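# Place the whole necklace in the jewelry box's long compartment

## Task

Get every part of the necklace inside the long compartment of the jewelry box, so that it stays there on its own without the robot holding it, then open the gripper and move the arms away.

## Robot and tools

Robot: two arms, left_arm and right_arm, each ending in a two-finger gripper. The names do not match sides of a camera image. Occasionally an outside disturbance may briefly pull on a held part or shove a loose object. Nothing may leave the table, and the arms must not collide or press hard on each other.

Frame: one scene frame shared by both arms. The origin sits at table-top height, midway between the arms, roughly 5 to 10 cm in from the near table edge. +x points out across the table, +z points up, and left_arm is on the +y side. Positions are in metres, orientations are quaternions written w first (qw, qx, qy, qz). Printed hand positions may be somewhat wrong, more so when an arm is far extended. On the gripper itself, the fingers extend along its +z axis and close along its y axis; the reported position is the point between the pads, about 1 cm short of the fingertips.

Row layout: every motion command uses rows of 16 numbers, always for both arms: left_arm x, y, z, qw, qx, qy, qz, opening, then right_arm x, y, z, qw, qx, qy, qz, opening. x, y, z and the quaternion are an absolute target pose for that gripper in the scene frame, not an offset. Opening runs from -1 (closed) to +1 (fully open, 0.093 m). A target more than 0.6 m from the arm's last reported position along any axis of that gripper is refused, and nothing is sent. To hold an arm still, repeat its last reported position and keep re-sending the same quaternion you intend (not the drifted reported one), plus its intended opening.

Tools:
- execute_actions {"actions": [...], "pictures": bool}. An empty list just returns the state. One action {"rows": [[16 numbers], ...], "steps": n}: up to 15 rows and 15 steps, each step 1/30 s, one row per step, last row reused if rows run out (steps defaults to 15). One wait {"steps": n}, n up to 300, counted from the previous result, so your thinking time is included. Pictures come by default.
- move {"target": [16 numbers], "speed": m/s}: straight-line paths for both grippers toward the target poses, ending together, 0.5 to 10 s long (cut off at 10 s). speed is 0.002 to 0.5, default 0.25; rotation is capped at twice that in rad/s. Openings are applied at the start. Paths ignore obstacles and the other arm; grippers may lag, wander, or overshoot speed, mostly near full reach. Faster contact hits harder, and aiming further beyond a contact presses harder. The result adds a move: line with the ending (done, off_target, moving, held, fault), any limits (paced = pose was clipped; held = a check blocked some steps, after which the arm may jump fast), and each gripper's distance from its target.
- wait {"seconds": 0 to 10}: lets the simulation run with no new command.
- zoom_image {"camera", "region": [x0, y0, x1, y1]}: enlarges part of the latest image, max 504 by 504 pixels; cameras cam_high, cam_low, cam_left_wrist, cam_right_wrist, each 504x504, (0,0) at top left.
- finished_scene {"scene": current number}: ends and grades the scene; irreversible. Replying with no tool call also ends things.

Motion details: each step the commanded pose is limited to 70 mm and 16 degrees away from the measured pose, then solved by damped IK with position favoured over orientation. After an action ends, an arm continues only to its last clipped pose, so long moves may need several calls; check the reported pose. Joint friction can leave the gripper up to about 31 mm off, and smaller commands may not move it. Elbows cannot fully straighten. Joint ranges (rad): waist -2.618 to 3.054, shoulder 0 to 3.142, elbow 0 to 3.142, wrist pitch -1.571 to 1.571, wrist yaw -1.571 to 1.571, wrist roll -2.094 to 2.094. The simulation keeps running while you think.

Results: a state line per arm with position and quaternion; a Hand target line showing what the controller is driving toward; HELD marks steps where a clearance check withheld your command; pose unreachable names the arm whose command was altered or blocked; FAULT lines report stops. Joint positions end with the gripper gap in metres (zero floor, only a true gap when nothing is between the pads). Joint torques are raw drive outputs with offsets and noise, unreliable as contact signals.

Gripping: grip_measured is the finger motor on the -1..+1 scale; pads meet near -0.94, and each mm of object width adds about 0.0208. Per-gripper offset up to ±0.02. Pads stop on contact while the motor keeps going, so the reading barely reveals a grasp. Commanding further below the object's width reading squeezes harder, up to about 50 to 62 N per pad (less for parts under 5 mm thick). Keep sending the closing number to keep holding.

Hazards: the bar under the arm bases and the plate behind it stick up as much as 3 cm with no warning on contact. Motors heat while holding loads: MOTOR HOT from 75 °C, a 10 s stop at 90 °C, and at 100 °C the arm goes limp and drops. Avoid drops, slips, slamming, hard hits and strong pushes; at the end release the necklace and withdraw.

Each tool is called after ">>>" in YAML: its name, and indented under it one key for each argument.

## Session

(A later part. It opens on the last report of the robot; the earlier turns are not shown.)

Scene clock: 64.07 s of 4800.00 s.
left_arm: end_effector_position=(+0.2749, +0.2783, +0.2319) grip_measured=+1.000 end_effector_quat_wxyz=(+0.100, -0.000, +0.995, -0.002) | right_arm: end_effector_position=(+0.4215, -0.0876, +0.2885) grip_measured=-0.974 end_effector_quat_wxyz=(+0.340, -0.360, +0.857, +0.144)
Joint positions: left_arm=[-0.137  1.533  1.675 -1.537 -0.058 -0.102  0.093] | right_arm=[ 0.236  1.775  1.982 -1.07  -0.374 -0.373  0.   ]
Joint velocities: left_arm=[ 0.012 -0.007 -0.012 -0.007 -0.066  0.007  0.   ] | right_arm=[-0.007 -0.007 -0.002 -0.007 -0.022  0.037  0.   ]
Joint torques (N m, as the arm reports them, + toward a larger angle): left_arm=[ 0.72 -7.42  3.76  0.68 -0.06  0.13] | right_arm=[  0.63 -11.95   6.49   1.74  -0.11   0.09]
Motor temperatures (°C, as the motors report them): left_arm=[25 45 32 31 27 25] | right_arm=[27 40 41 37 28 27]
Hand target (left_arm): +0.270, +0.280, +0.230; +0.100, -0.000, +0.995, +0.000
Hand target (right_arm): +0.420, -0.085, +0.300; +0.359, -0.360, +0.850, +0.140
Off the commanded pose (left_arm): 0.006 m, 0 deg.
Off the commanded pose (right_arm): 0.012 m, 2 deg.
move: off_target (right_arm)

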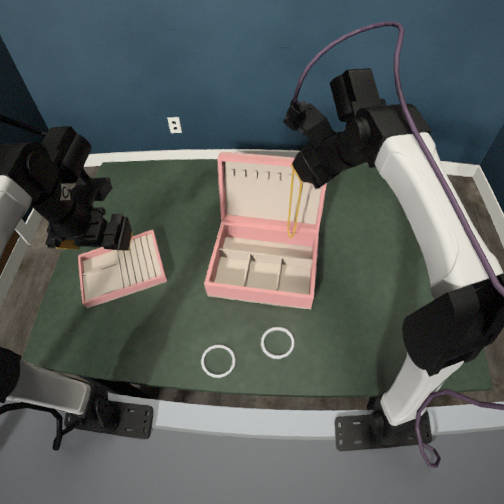

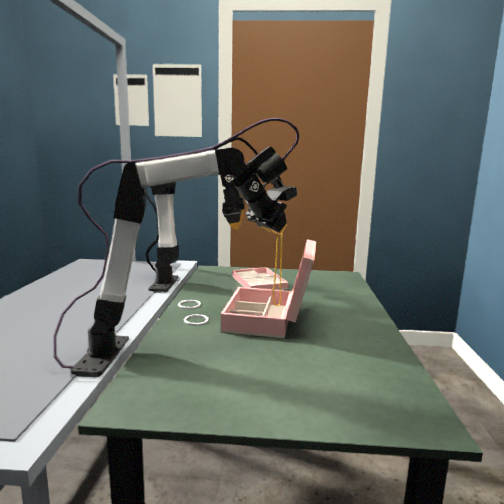

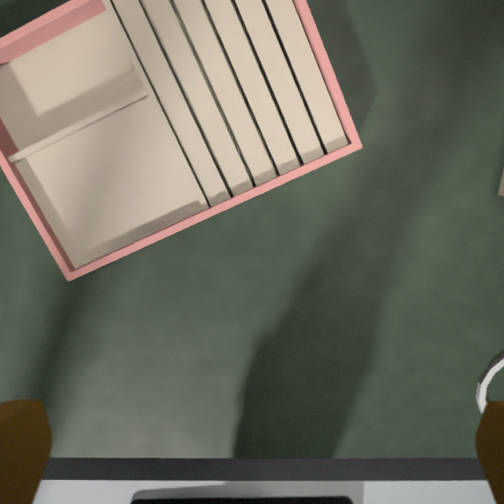

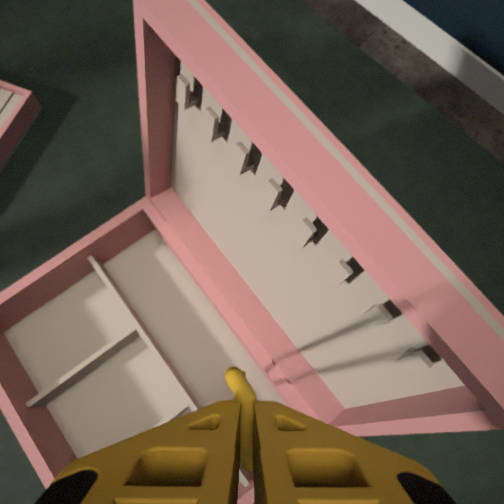

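>>> move:
  target: [0.27,0.28,0.23,0.1,0,0.99,0,1,0.422,-0.085,0.235,0.33,-0.36,0.86,0.14,-1]
  speed: 0.03

>>> zoom_image:
  camera: "cam_high"
  region: [190, 120, 350, 310]

>>> zoom_image:
  camera: "cam_low"
  region: [200, 170, 360, 350]

Scene clock: 72.50 s of 4800.00 s.
left_arm: end_effector_position=(+0.2749, +0.2783, +0.2319) grip_measured=+1.000 end_effector_quat_wxyz=(+0.100, -0.000, +0.995, -0.002) | right_arm: end_effector_position=(+0.4235, -0.0872, +0.2237) grip_measured=-0.974 end_effector_quat_wxyz=(+0.311, -0.359, +0.868, +0.145)
Joint positions: left_arm=[-0.137  1.533  1.675 -1.537 -0.058 -0.102  0.093] | right_arm=[ 0.242  1.755  1.724 -0.892 -0.367 -0.373  0.   ]
Joint velocities: left_arm=[ 0.012 -0.012  0.012 -0.081 -0.066 -0.022  0.   ] | right_arm=[ 0.017  0.007  0.002 -0.007  0.066 -0.022  0.   ]
Joint torques (N m, as the arm reports them, + toward a larger angle): left_arm=[ 0.74 -7.42  3.82  0.67 -0.06  0.13] | right_arm=[  0.64 -12.34   7.09   1.64  -0.12   0.08]
Motor temperatures (°C, as the motors report them): left_arm=[25 45 32 31 27 25] | right_arm=[27 42 41 38 28 27]
Hand target (left_arm): +0.270, +0.280, +0.230; +0.100, -0.000, +0.995, +0.000
Hand target (right_arm): +0.422, -0.085, +0.235; +0.330, -0.360, +0.861, +0.141
Off the commanded pose (left_arm): 0.006 m, 0 deg.
Off the commanded pose (right_arm): 0.012 m, 2 deg.
move: off_target (right_arm)

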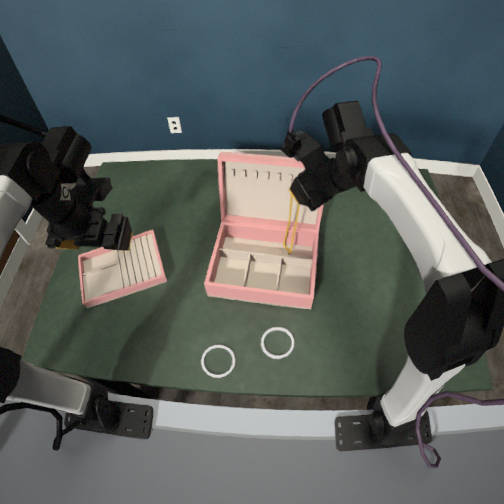

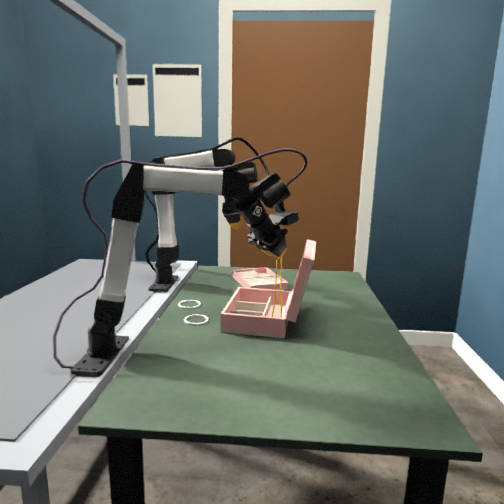

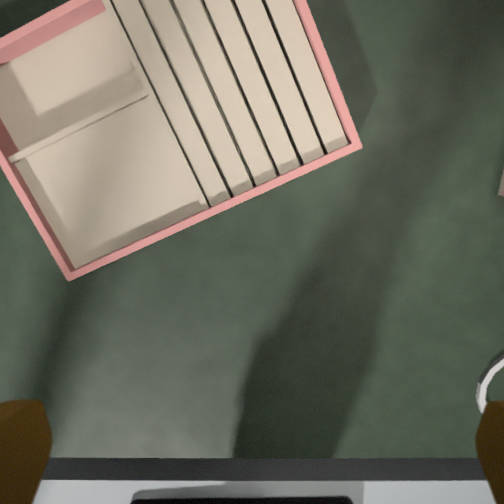

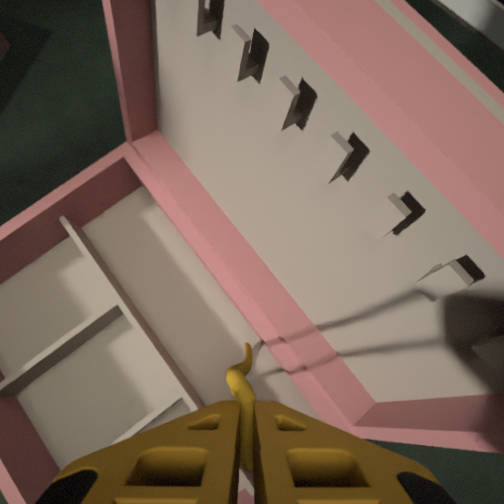

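Region (190, 120, 350, 310) of cam_high's 504x504 image, scaled by 2.653, with more detail than that image has; it fills the left 424 columns of this view, and the rest is white.

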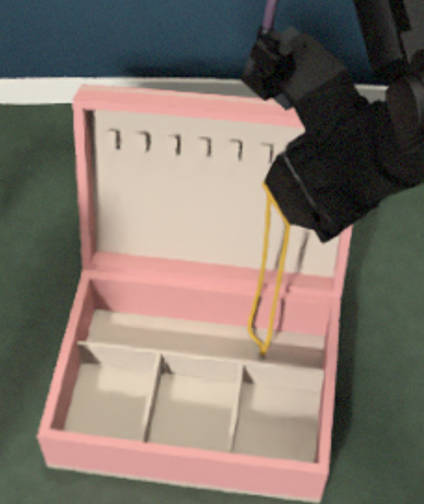

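Region (200, 170, 360, 350) of cam_low's 504x504 image, scaled by 2.800, with more detail than that image has.

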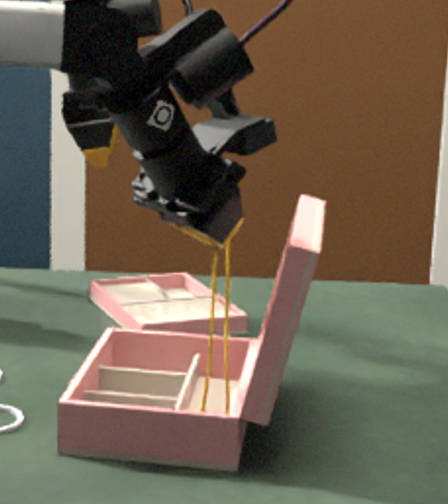

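>>> move:
  target: [0.27,0.28,0.23,0.1,0,0.99,0,1,0.43,-0.025,0.165,0.30,-0.36,0.87,0.14,-1]
  speed: 0.03

>>> zoom_image:
  camera: "cam_high"
  region: [190, 120, 350, 310]

>>> zoom_image:
  camera: "cam_low"
  region: [200, 170, 360, 350]

Scene clock: 80.47 s of 4800.00 s.
left_arm: end_effector_position=(+0.2749, +0.2783, +0.2319) grip_measured=+1.000 end_effector_quat_wxyz=(+0.100, -0.000, +0.995, -0.002) | right_arm: end_effector_position=(+0.4280, -0.0285, +0.1743) grip_measured=-0.974 end_effector_quat_wxyz=(+0.302, -0.363, +0.870, +0.144)
Joint positions: left_arm=[-0.137  1.533  1.675 -1.537 -0.058 -0.102  0.093] | right_arm=[ 0.389  1.841  1.646 -0.711 -0.276 -0.26   0.   ]
Joint velocities: left_arm=[-0.032 -0.002  0.022 -0.022  0.022 -0.037  0.   ] | right_arm=[ 0.002 -0.012  0.002 -0.037  0.051 -0.022  0.   ]
Joint torques (N m, as the arm reports them, + toward a larger angle): left_arm=[ 0.73 -7.43  3.8   0.67 -0.07  0.13] | right_arm=[ 0.64 -9.76  7.24  1.7  -0.07  0.12]
Motor temperatures (°C, as the motors report them): left_arm=[25 45 33 31 27 25] | right_arm=[27 43 41 38 28 27]
Hand target (left_arm): +0.270, +0.280, +0.230; +0.100, -0.000, +0.995, +0.000
Hand target (right_arm): +0.430, -0.025, +0.165; +0.300, -0.360, +0.872, +0.141
Off the commanded pose (left_arm): 0.006 m, 0 deg.
Off the commanded pose (right_arm): 0.010 m, 1 deg.
move: done

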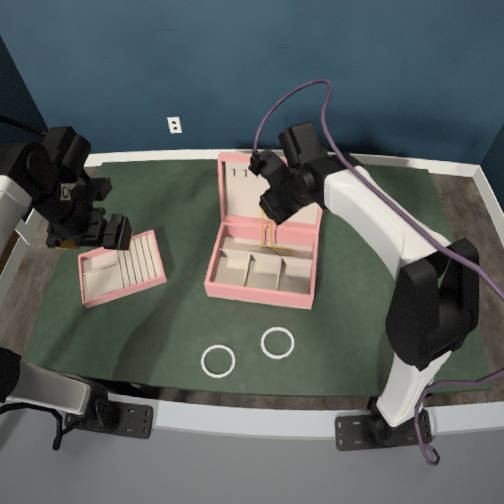

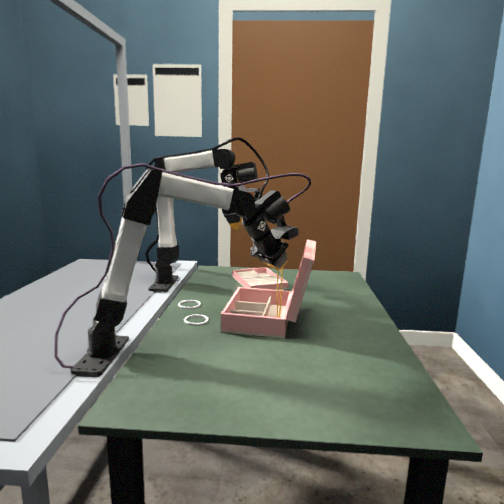

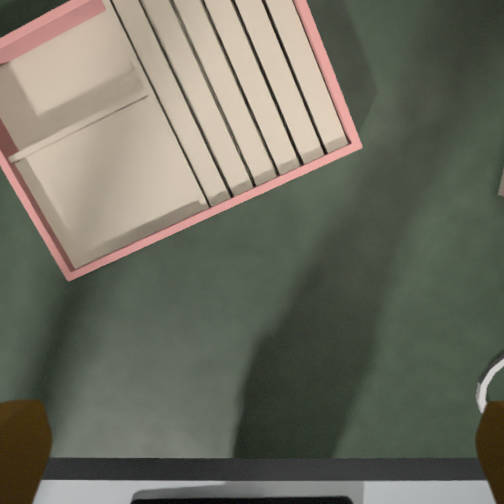

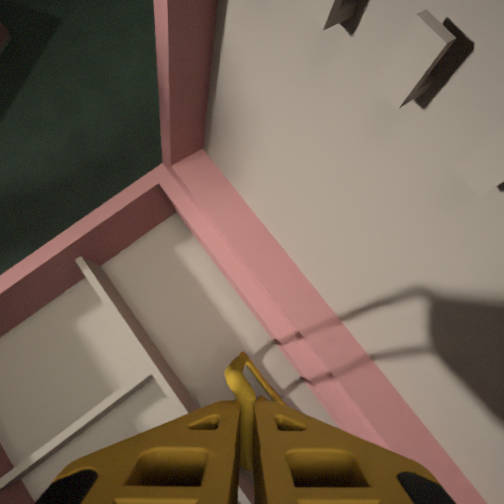

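Region (190, 120, 350, 310) of cam_high's 504x504 image, scaled by 2.653, with more detail than that image has; it fills the left 424 columns of this view, and the rest is white.

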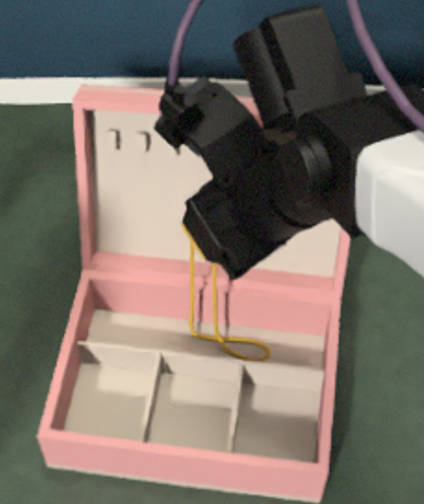

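Region (200, 170, 360, 350) of cam_low's 504x504 image, scaled by 2.800, with more detail than that image has.

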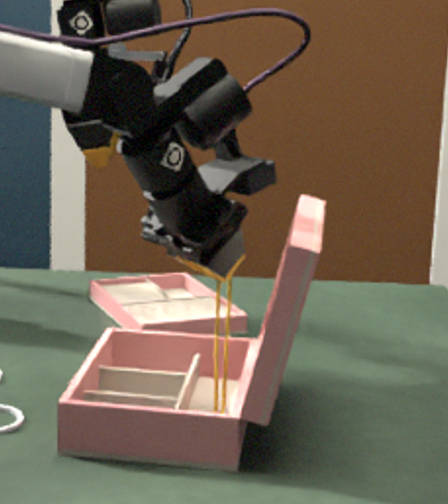

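>>> execute_actions:
  actions: []

Scene clock: 87.57 s of 4800.00 s.
left_arm: end_effector_position=(+0.2749, +0.2783, +0.2319) grip_measured=+1.000 end_effector_quat_wxyz=(+0.100, -0.000, +0.995, -0.002) | right_arm: end_effector_position=(+0.4284, -0.0284, +0.1745) grip_measured=-0.974 end_effector_quat_wxyz=(+0.303, -0.362, +0.870, +0.144)
Joint positions: left_arm=[-0.137  1.533  1.675 -1.537 -0.058 -0.102  0.093] | right_arm=[ 0.389  1.841  1.646 -0.709 -0.275 -0.259  0.   ]
Joint velocities: left_arm=[-0.002 -0.007 -0.012  0.022  0.022  0.007  0.   ] | right_arm=[ 0.022 -0.002  0.017  0.007 -0.022  0.051  0.   ]
Joint torques (N m, as the arm reports them, + toward a larger angle): left_arm=[ 0.65 -7.41  3.83  0.68 -0.06  0.14] | right_arm=[ 0.59 -9.78  7.28  1.7  -0.09  0.1 ]
Motor temperatures (°C, as the motors report them): left_arm=[25 45 32 31 27 25] | right_arm=[27 43 41 39 28 27]
Hand target (left_arm): +0.270, +0.280, +0.230; +0.100, -0.000, +0.995, +0.000
Hand target (right_arm): +0.430, -0.025, +0.165; +0.300, -0.360, +0.872, +0.141
Off the commanded pose (left_arm): 0.006 m, 0 deg.
Off the commanded pose (right_arm): 0.010 m, 1 deg.
Steps of this call (steps 1 to 213: nothing new was sent). Readings (end_effector_position):
1: left_arm (+0.2749, +0.2783, +0.2319) | right_arm (+0.4280, -0.0285, +0.1743)
2: left_arm (+0.2749, +0.2783, +0.2319) | right_arm (+0.4281, -0.0285, +0.1744)
4: left_arm (+0.2749, +0.2783, +0.2319) | right_arm (+0.4282, -0.0284, +0.1744)
8: left_arm (+0.2749, +0.2783, +0.2319) | right_arm (+0.4283, -0.0285, +0.1744)
213: the state above

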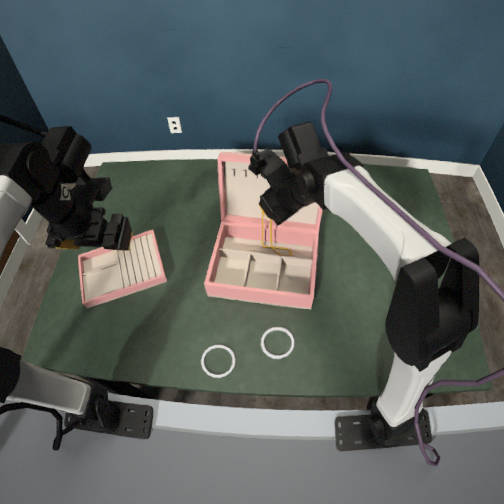

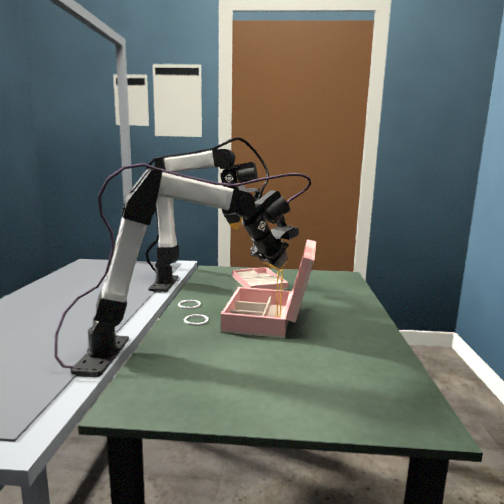

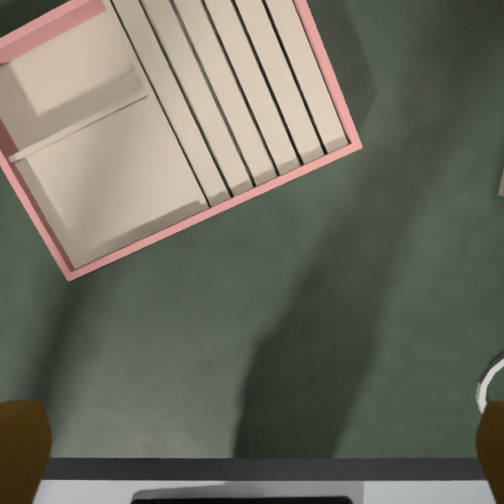

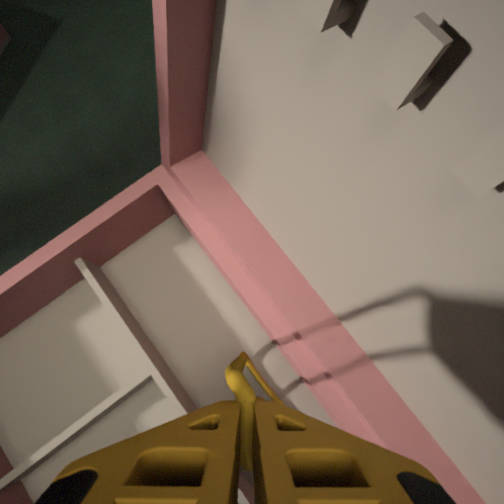

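>>> move:
  target: [0.27,0.28,0.23,0.1,0,0.99,0,1,0.438,0.03,0.095,0.28,-0.36,0.88,0.14,-1]
  speed: 0.03

>>> zoom_image:
  camera: "cam_high"
  region: [190,120,350,310]

>>> zoom_image:
  camera: "cam_low"
  region: [200,170,360,350]

Scene clock: 95.30 s of 4800.00 s.
left_arm: end_effector_position=(+0.2749, +0.2783, +0.2319) grip_measured=+1.000 end_effector_quat_wxyz=(+0.100, -0.000, +0.995, -0.002) | right_arm: end_effector_position=(+0.4352, +0.0253, +0.0984) grip_measured=-0.974 end_effector_quat_wxyz=(+0.274, -0.362, +0.880, +0.142)
Joint positions: left_arm=[-0.137  1.533  1.675 -1.537 -0.058 -0.102  0.093] | right_arm=[ 0.501  2.026  1.637 -0.553 -0.211 -0.165  0.   ]
Joint velocities: left_arm=[-0.002 -0.007  0.007  0.022 -0.066  0.007  0.   ] | right_arm=[-0.007 -0.022 -0.002  0.007 -0.051 -0.051  0.   ]
Joint torques (N m, as the arm reports them, + toward a larger angle): left_arm=[ 0.64 -7.4   3.8   0.67 -0.07  0.13] | right_arm=[  0.65 -11.47   8.44   1.63  -0.01   0.1 ]
Motor temperatures (°C, as the motors report them): left_arm=[25 45 33 31 27 25] | right_arm=[27 43 42 39 28 27]
Hand target (left_arm): +0.270, +0.280, +0.230; +0.100, -0.000, +0.995, +0.000
Hand target (right_arm): +0.438, +0.030, +0.095; +0.279, -0.359, +0.879, +0.140
Off the commanded pose (left_arm): 0.006 m, 0 deg.
Off the commanded pose (right_arm): 0.006 m, 1 deg.
After step 90, 1.13 s passed at rest.
move: done

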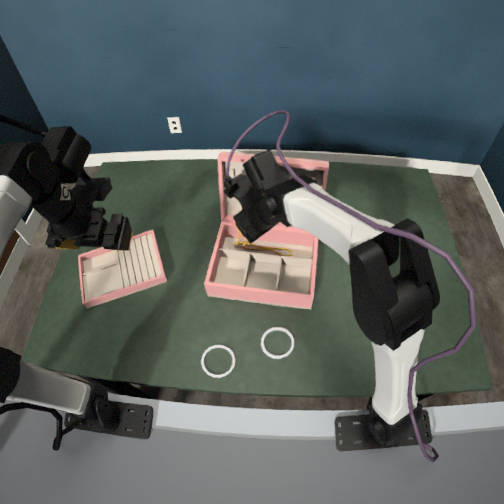

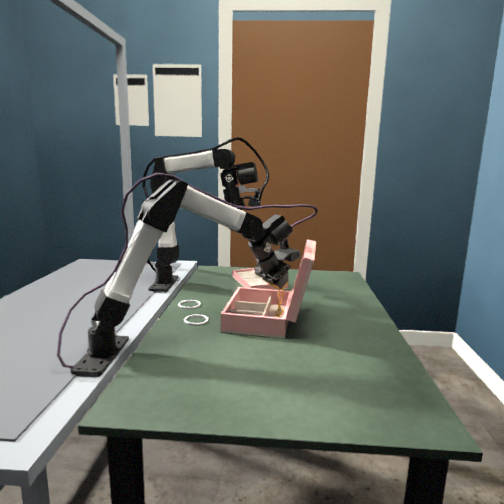

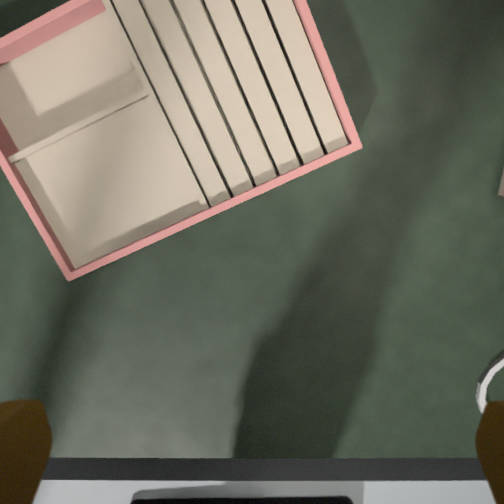

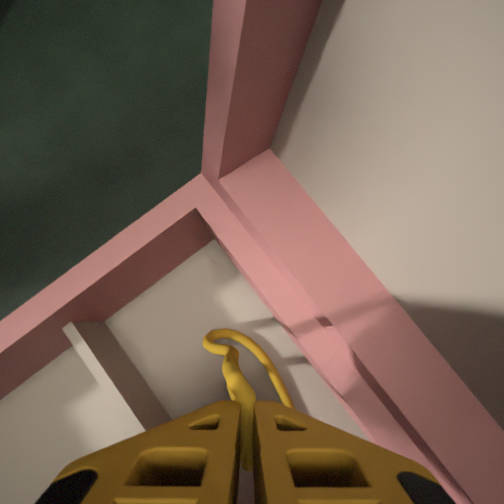

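Region (190, 120, 350, 310) of cam_high's 504x504 image, scaled by 2.653, with more detail than that image has; it fills the left 424 columns of this view, and the rest is white.

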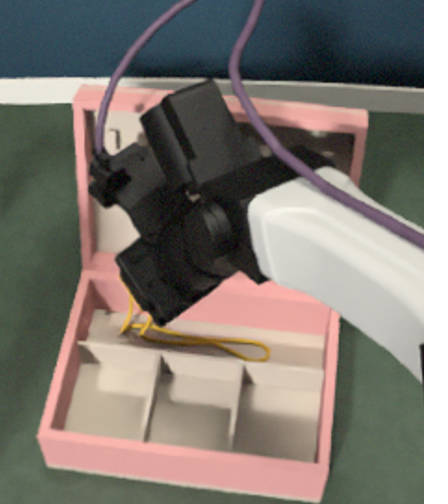

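Region (200, 170, 360, 350) of cam_low's 504x504 image, scaled by 2.800, with more detail than that image has.

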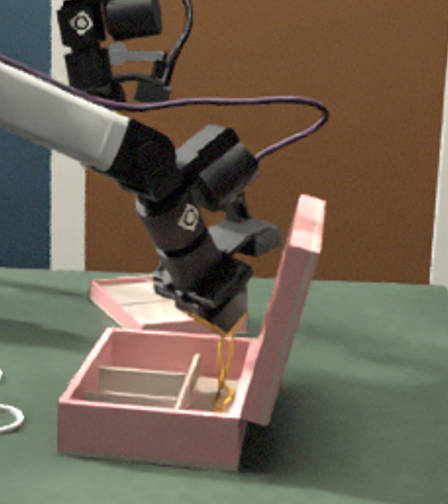

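Looks good. Continue down.

>>> move:
  target: [0.27,0.28,0.23,0.1,0,0.99,0,1,0.435,0.005,0.062,0.28,-0.36,0.88,0.14,-1]
  speed: 0.03

>>> zoom_image:
  camera: "cam_high"
  region: [190,120,350,310]

Scene clock: 99.40 s of 4800.00 s.
left_arm: end_effector_position=(+0.2749, +0.2783, +0.2319) grip_measured=+1.000 end_effector_quat_wxyz=(+0.100, -0.000, +0.995, -0.002) | right_arm: end_effector_position=(+0.4298, +0.0099, +0.0584) grip_measured=-0.974 end_effector_quat_wxyz=(+0.268, -0.361, +0.882, +0.137)
Joint positions: left_arm=[-0.137  1.533  1.675 -1.537 -0.058 -0.102  0.093] | right_arm=[ 0.482  2.026  1.481 -0.414 -0.213 -0.182  0.   ]
Joint velocities: left_arm=[-0.007  0.007 -0.012 -0.066 -0.037 -0.022  0.   ] | right_arm=[-0.027 -0.002 -0.002  0.007 -0.022 -0.007  0.   ]
Joint torques (N m, as the arm reports them, + toward a larger angle): left_arm=[ 0.72 -7.38  3.84  0.67 -0.08  0.12] | right_arm=[ -1.4  -13.15   6.87   1.57  -0.28  -0.08]
Motor temperatures (°C, as the motors report them): left_arm=[25 45 33 31 27 25] | right_arm=[27 44 42 39 28 27]
Hand target (left_arm): +0.270, +0.280, +0.230; +0.100, -0.000, +0.995, +0.000
Hand target (right_arm): +0.435, +0.005, +0.062; +0.279, -0.360, +0.879, +0.140
Off the commanded pose (left_arm): 0.006 m, 0 deg.
Off the commanded pose (right_arm): 0.008 m, 1 deg.
move: done

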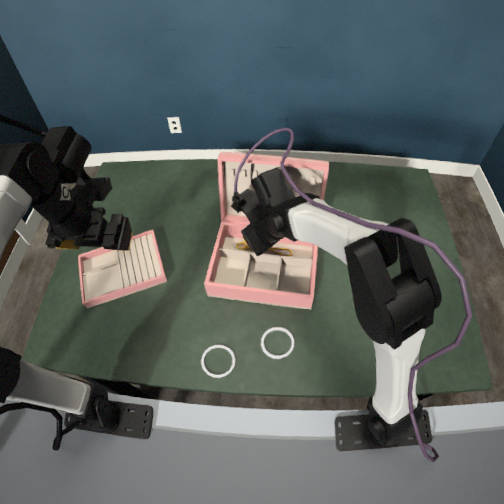

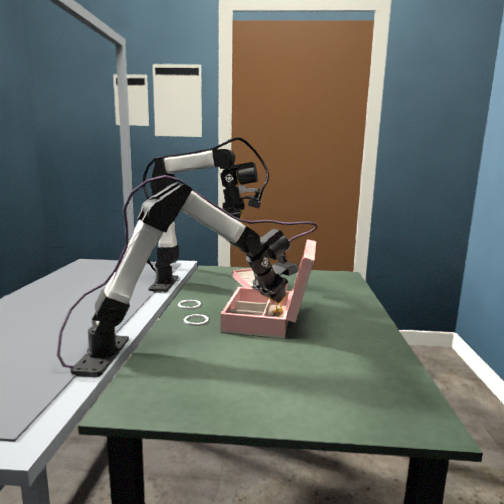

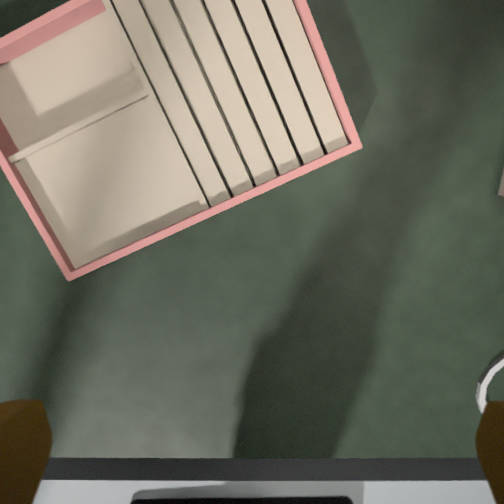

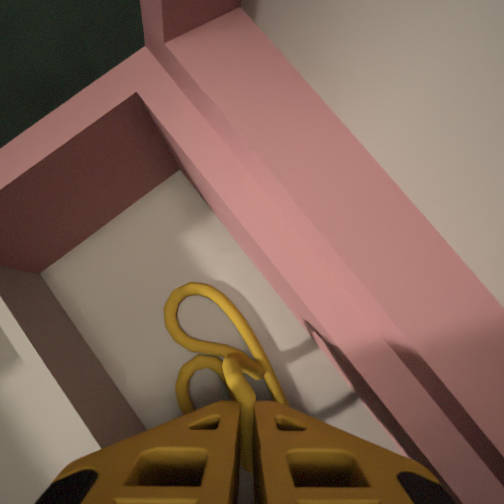

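Region (190, 120, 350, 310) of cam_high's 504x504 image, scaled by 2.653, with more detail than that image has; it fills the left 424 columns of this view, and the rest is white.

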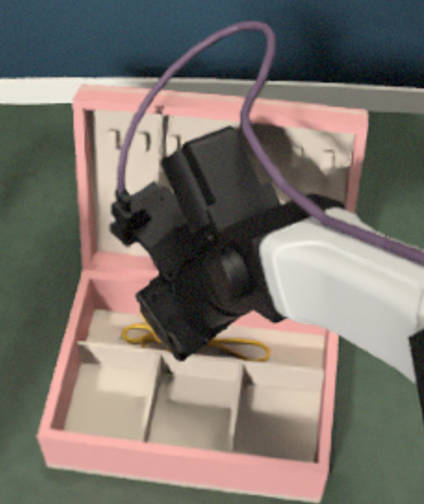

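Possibly touching (waist torque); release and lift.

>>> execute_actions:
  actions:
    - {"rows":[[0.27,0.28,0.23,0.1,0,0.99,0,1,0.43,0.01,0.062,0.28,-0.36,0.88,0.14,-0.65]],"steps":15}
  pictures: false

>>> move:
  target: [0.27,0.28,0.23,0.1,0,0.99,0,1,0.41,-0.03,0.2,0.28,-0.36,0.88,0.14,-0.65]
  speed: 0.1

>>> move:
  target: [0.27,0.28,0.23,0.1,0,0.99,0,1,0.33,-0.28,0.25,0.2,0,0.98,0,1]

>>> zoom_image:
  camera: "cam_high"
  region: [190,140,350,310]

>>> zoom_image:
  camera: "cam_low"
  region: [200,220,340,350]

Scene clock: 106.73 s of 4800.00 s.
left_arm: end_effector_position=(+0.2749, +0.2783, +0.2319) grip_measured=+1.000 end_effector_quat_wxyz=(+0.100, -0.000, +0.995, -0.002) | right_arm: end_effector_position=(+0.4295, +0.0097, +0.0564) grip_measured=-0.652 end_effector_quat_wxyz=(+0.269, -0.361, +0.882, +0.137)
Joint positions: left_arm=[-0.137  1.533  1.675 -1.537 -0.058 -0.102  0.093] | right_arm=[ 0.482  2.026  1.471 -0.402 -0.214 -0.183  0.014]
Joint velocities: left_arm=[ 0.002  0.012 -0.002  0.007 -0.007 -0.007  0.   ] | right_arm=[-0.027  0.007  0.012  0.037  0.022  0.007 -0.002]
Joint torques (N m, as the arm reports them, + toward a larger angle): left_arm=[ 0.7  -7.44  3.79  0.68 -0.06  0.12] | right_arm=[ -0.13 -13.57   6.81   1.61  -0.16   0.06]
Motor temperatures (°C, as the motors report them): left_arm=[25 46 32 31 27 25] | right_arm=[27 46 42 39 28 27]
Hand target (left_arm): +0.270, +0.280, +0.230; +0.100, -0.000, +0.995, +0.000
Hand target (right_arm): +0.430, +0.010, +0.062; +0.280, -0.360, +0.879, +0.140
Off the commanded pose (left_arm): 0.006 m, 0 deg.
Off the commanded pose (right_arm): 0.006 m, 1 deg.
Steps of this call (steps 1 to 90: nothing new was sent; then 3.83 s passed at rest; steps 91 to 105: all 15 steps of this action). Readings (end_effector_position):
91: left_arm (+0.2749, +0.2783, +0.2319) | right_arm (+0.4307, +0.0105, +0.0589)
92: left_arm (+0.2749, +0.2783, +0.2319) | right_arm (+0.4306, +0.0104, +0.0585)
94: left_arm (+0.2749, +0.2783, +0.2319) | right_arm (+0.4299, +0.0100, +0.0572)
98: left_arm (+0.2749, +0.2783, +0.2319) | right_arm (+0.4293, +0.0096, +0.0562)
105: the state above

Scene clock: 109.07 s of 4800.00 s.
left_arm: end_effector_position=(+0.2749, +0.2783, +0.2319) grip_measured=+1.000 end_effector_quat_wxyz=(+0.100, -0.000, +0.995, -0.002) | right_arm: end_effector_position=(+0.4095, -0.0235, +0.1861) grip_measured=-0.652 end_effector_quat_wxyz=(+0.271, -0.361, +0.881, +0.138)
Joint positions: left_arm=[-0.137  1.533  1.675 -1.537 -0.058 -0.102  0.093] | right_arm=[ 0.424  1.837  1.726 -0.854 -0.248 -0.231  0.014]
Joint velocities: left_arm=[-0.007  0.007  0.007 -0.066  0.022 -0.051  0.   ] | right_arm=[ 0.012  0.007  0.017 -0.022 -0.007 -0.066 -0.001]
Joint torques (N m, as the arm reports them, + toward a larger angle): left_arm=[ 0.68 -7.43  3.8   0.67 -0.07  0.13] | right_arm=[ -1.34 -12.35   9.71   1.28  -0.29  -0.06]
Motor temperatures (°C, as the motors report them): left_arm=[25 45 33 31 27 25] | right_arm=[27 46 42 39 28 27]
Hand target (left_arm): +0.270, +0.280, +0.230; +0.100, -0.000, +0.995, +0.000
Hand target (right_arm): +0.410, -0.030, +0.199; +0.280, -0.360, +0.879, +0.140
Off the commanded pose (left_arm): 0.006 m, 0 deg.
Off the commanded pose (right_arm): 0.015 m, 1 deg.
move: off_target (right_arm)

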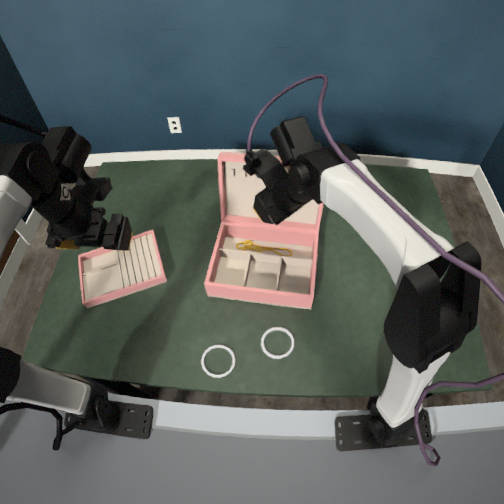

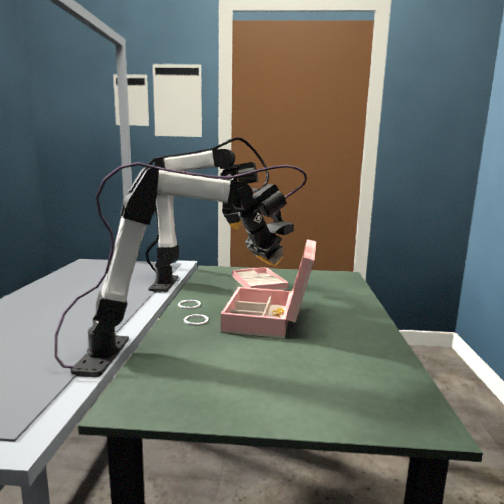

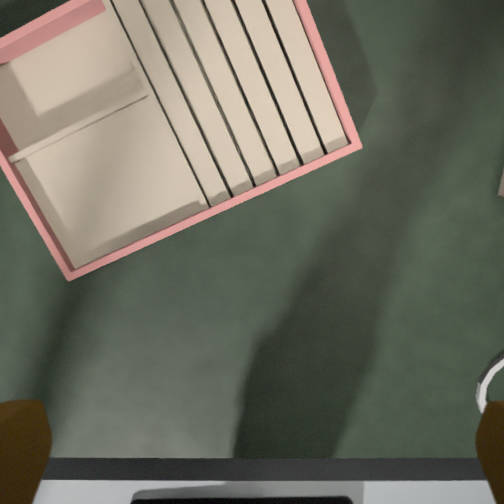

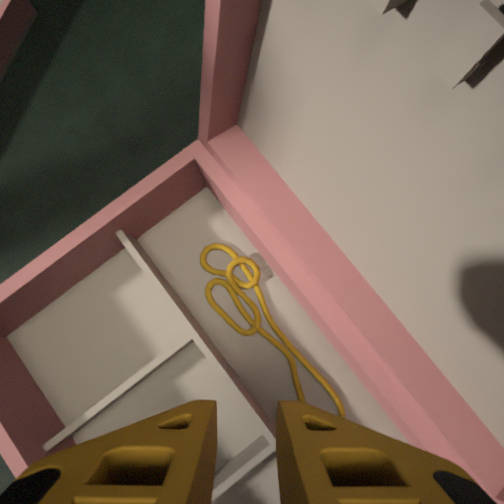

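Scene clock: 111.27 s of 4800.00 s.
left_arm: end_effector_position=(+0.2749, +0.2783, +0.2319) grip_measured=+1.000 end_effector_quat_wxyz=(+0.100, -0.000, +0.995, -0.002) | right_arm: end_effector_position=(+0.3351, -0.2732, +0.2373) grip_measured=+1.000 end_effector_quat_wxyz=(+0.195, -0.010, +0.981, +0.005)
Joint positions: left_arm=[-0.137  1.533  1.675 -1.537 -0.058 -0.102  0.093] | right_arm=[-0.075  1.507  1.649 -1.314 -0.059 -0.036  0.093]
Joint velocities: left_arm=[-0.012  0.012 -0.002  0.081  0.022 -0.022  0.   ] | right_arm=[ 0.007 -0.012 -0.002 -0.037 -0.007  0.037  0.   ]
Joint torques (N m, as the arm reports them, + toward a larger angle): left_arm=[ 0.69 -7.43  3.79  0.67 -0.07  0.13] | right_arm=[-1.2  -8.5   8.9   0.96  0.1   0.08]
Motor temperatures (°C, as the motors report them): left_arm=[25 45 33 31 27 25] | right_arm=[27 46 42 39 28 27]
Hand target (left_arm): +0.270, +0.280, +0.230; +0.100, -0.000, +0.995, +0.000
Hand target (right_arm): +0.330, -0.279, +0.248; +0.205, +0.001, +0.979, -0.002
Off the commanded pose (left_arm): 0.006 m, 0 deg.
Off the commanded pose (right_arm): 0.015 m, 1 deg.
move: off_target (right_arm)

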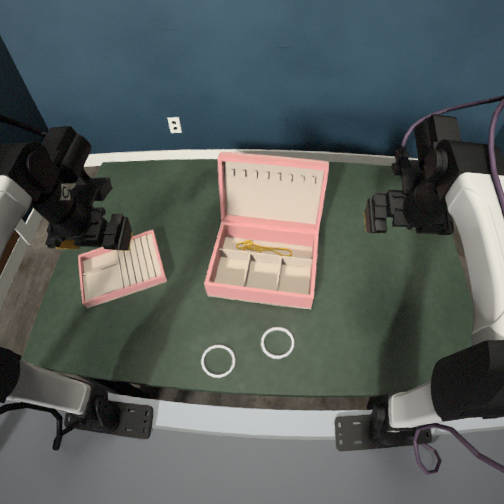

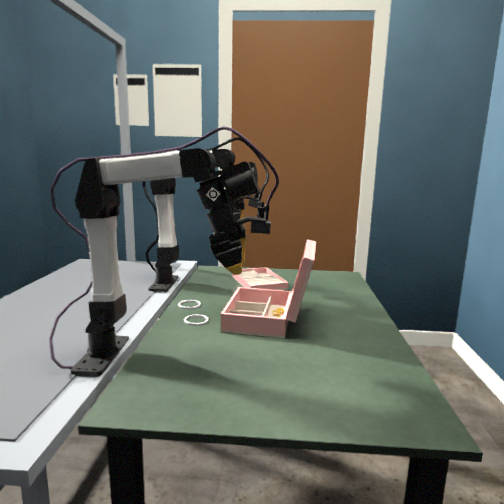

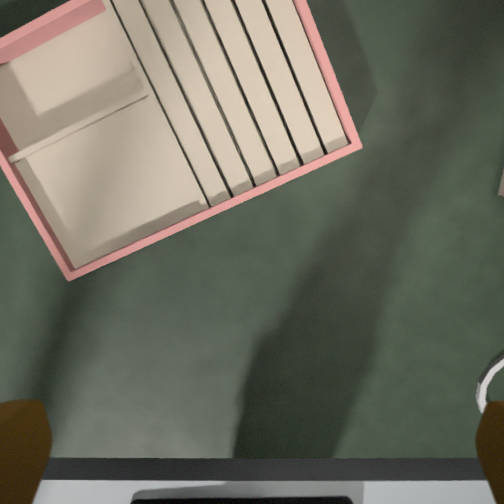

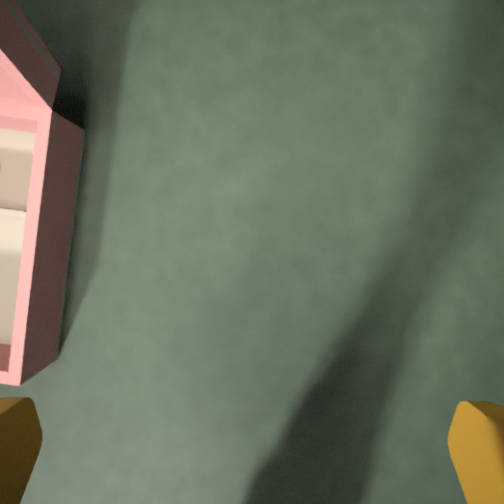

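Region (190, 140, 350, 310) of cam_high's 504x504 image, scaled by 2.965, with more detail than that image has; it fills the left 474 columns of this view, and the rest is white.

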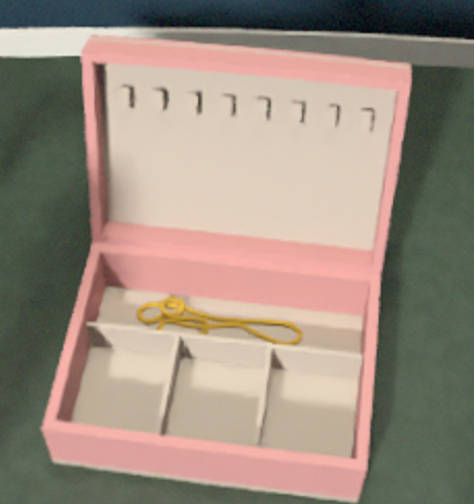

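Region (200, 220, 340, 350) of cam_low's 504x504 image, scaled by 3.600, with more detail than that image has; it fills the top 468 rows of this view, and the rest is white.

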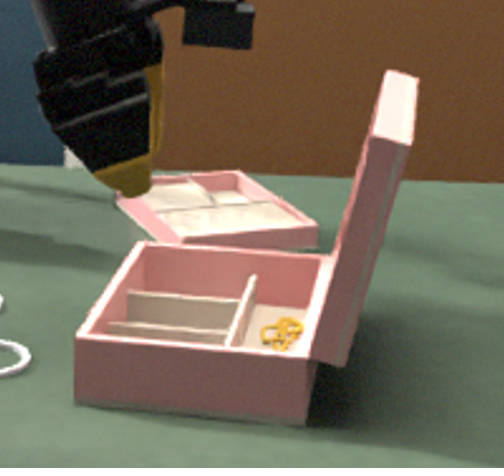

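>>> finished_scene:
  scene: 2

The scene is finished: the task was done.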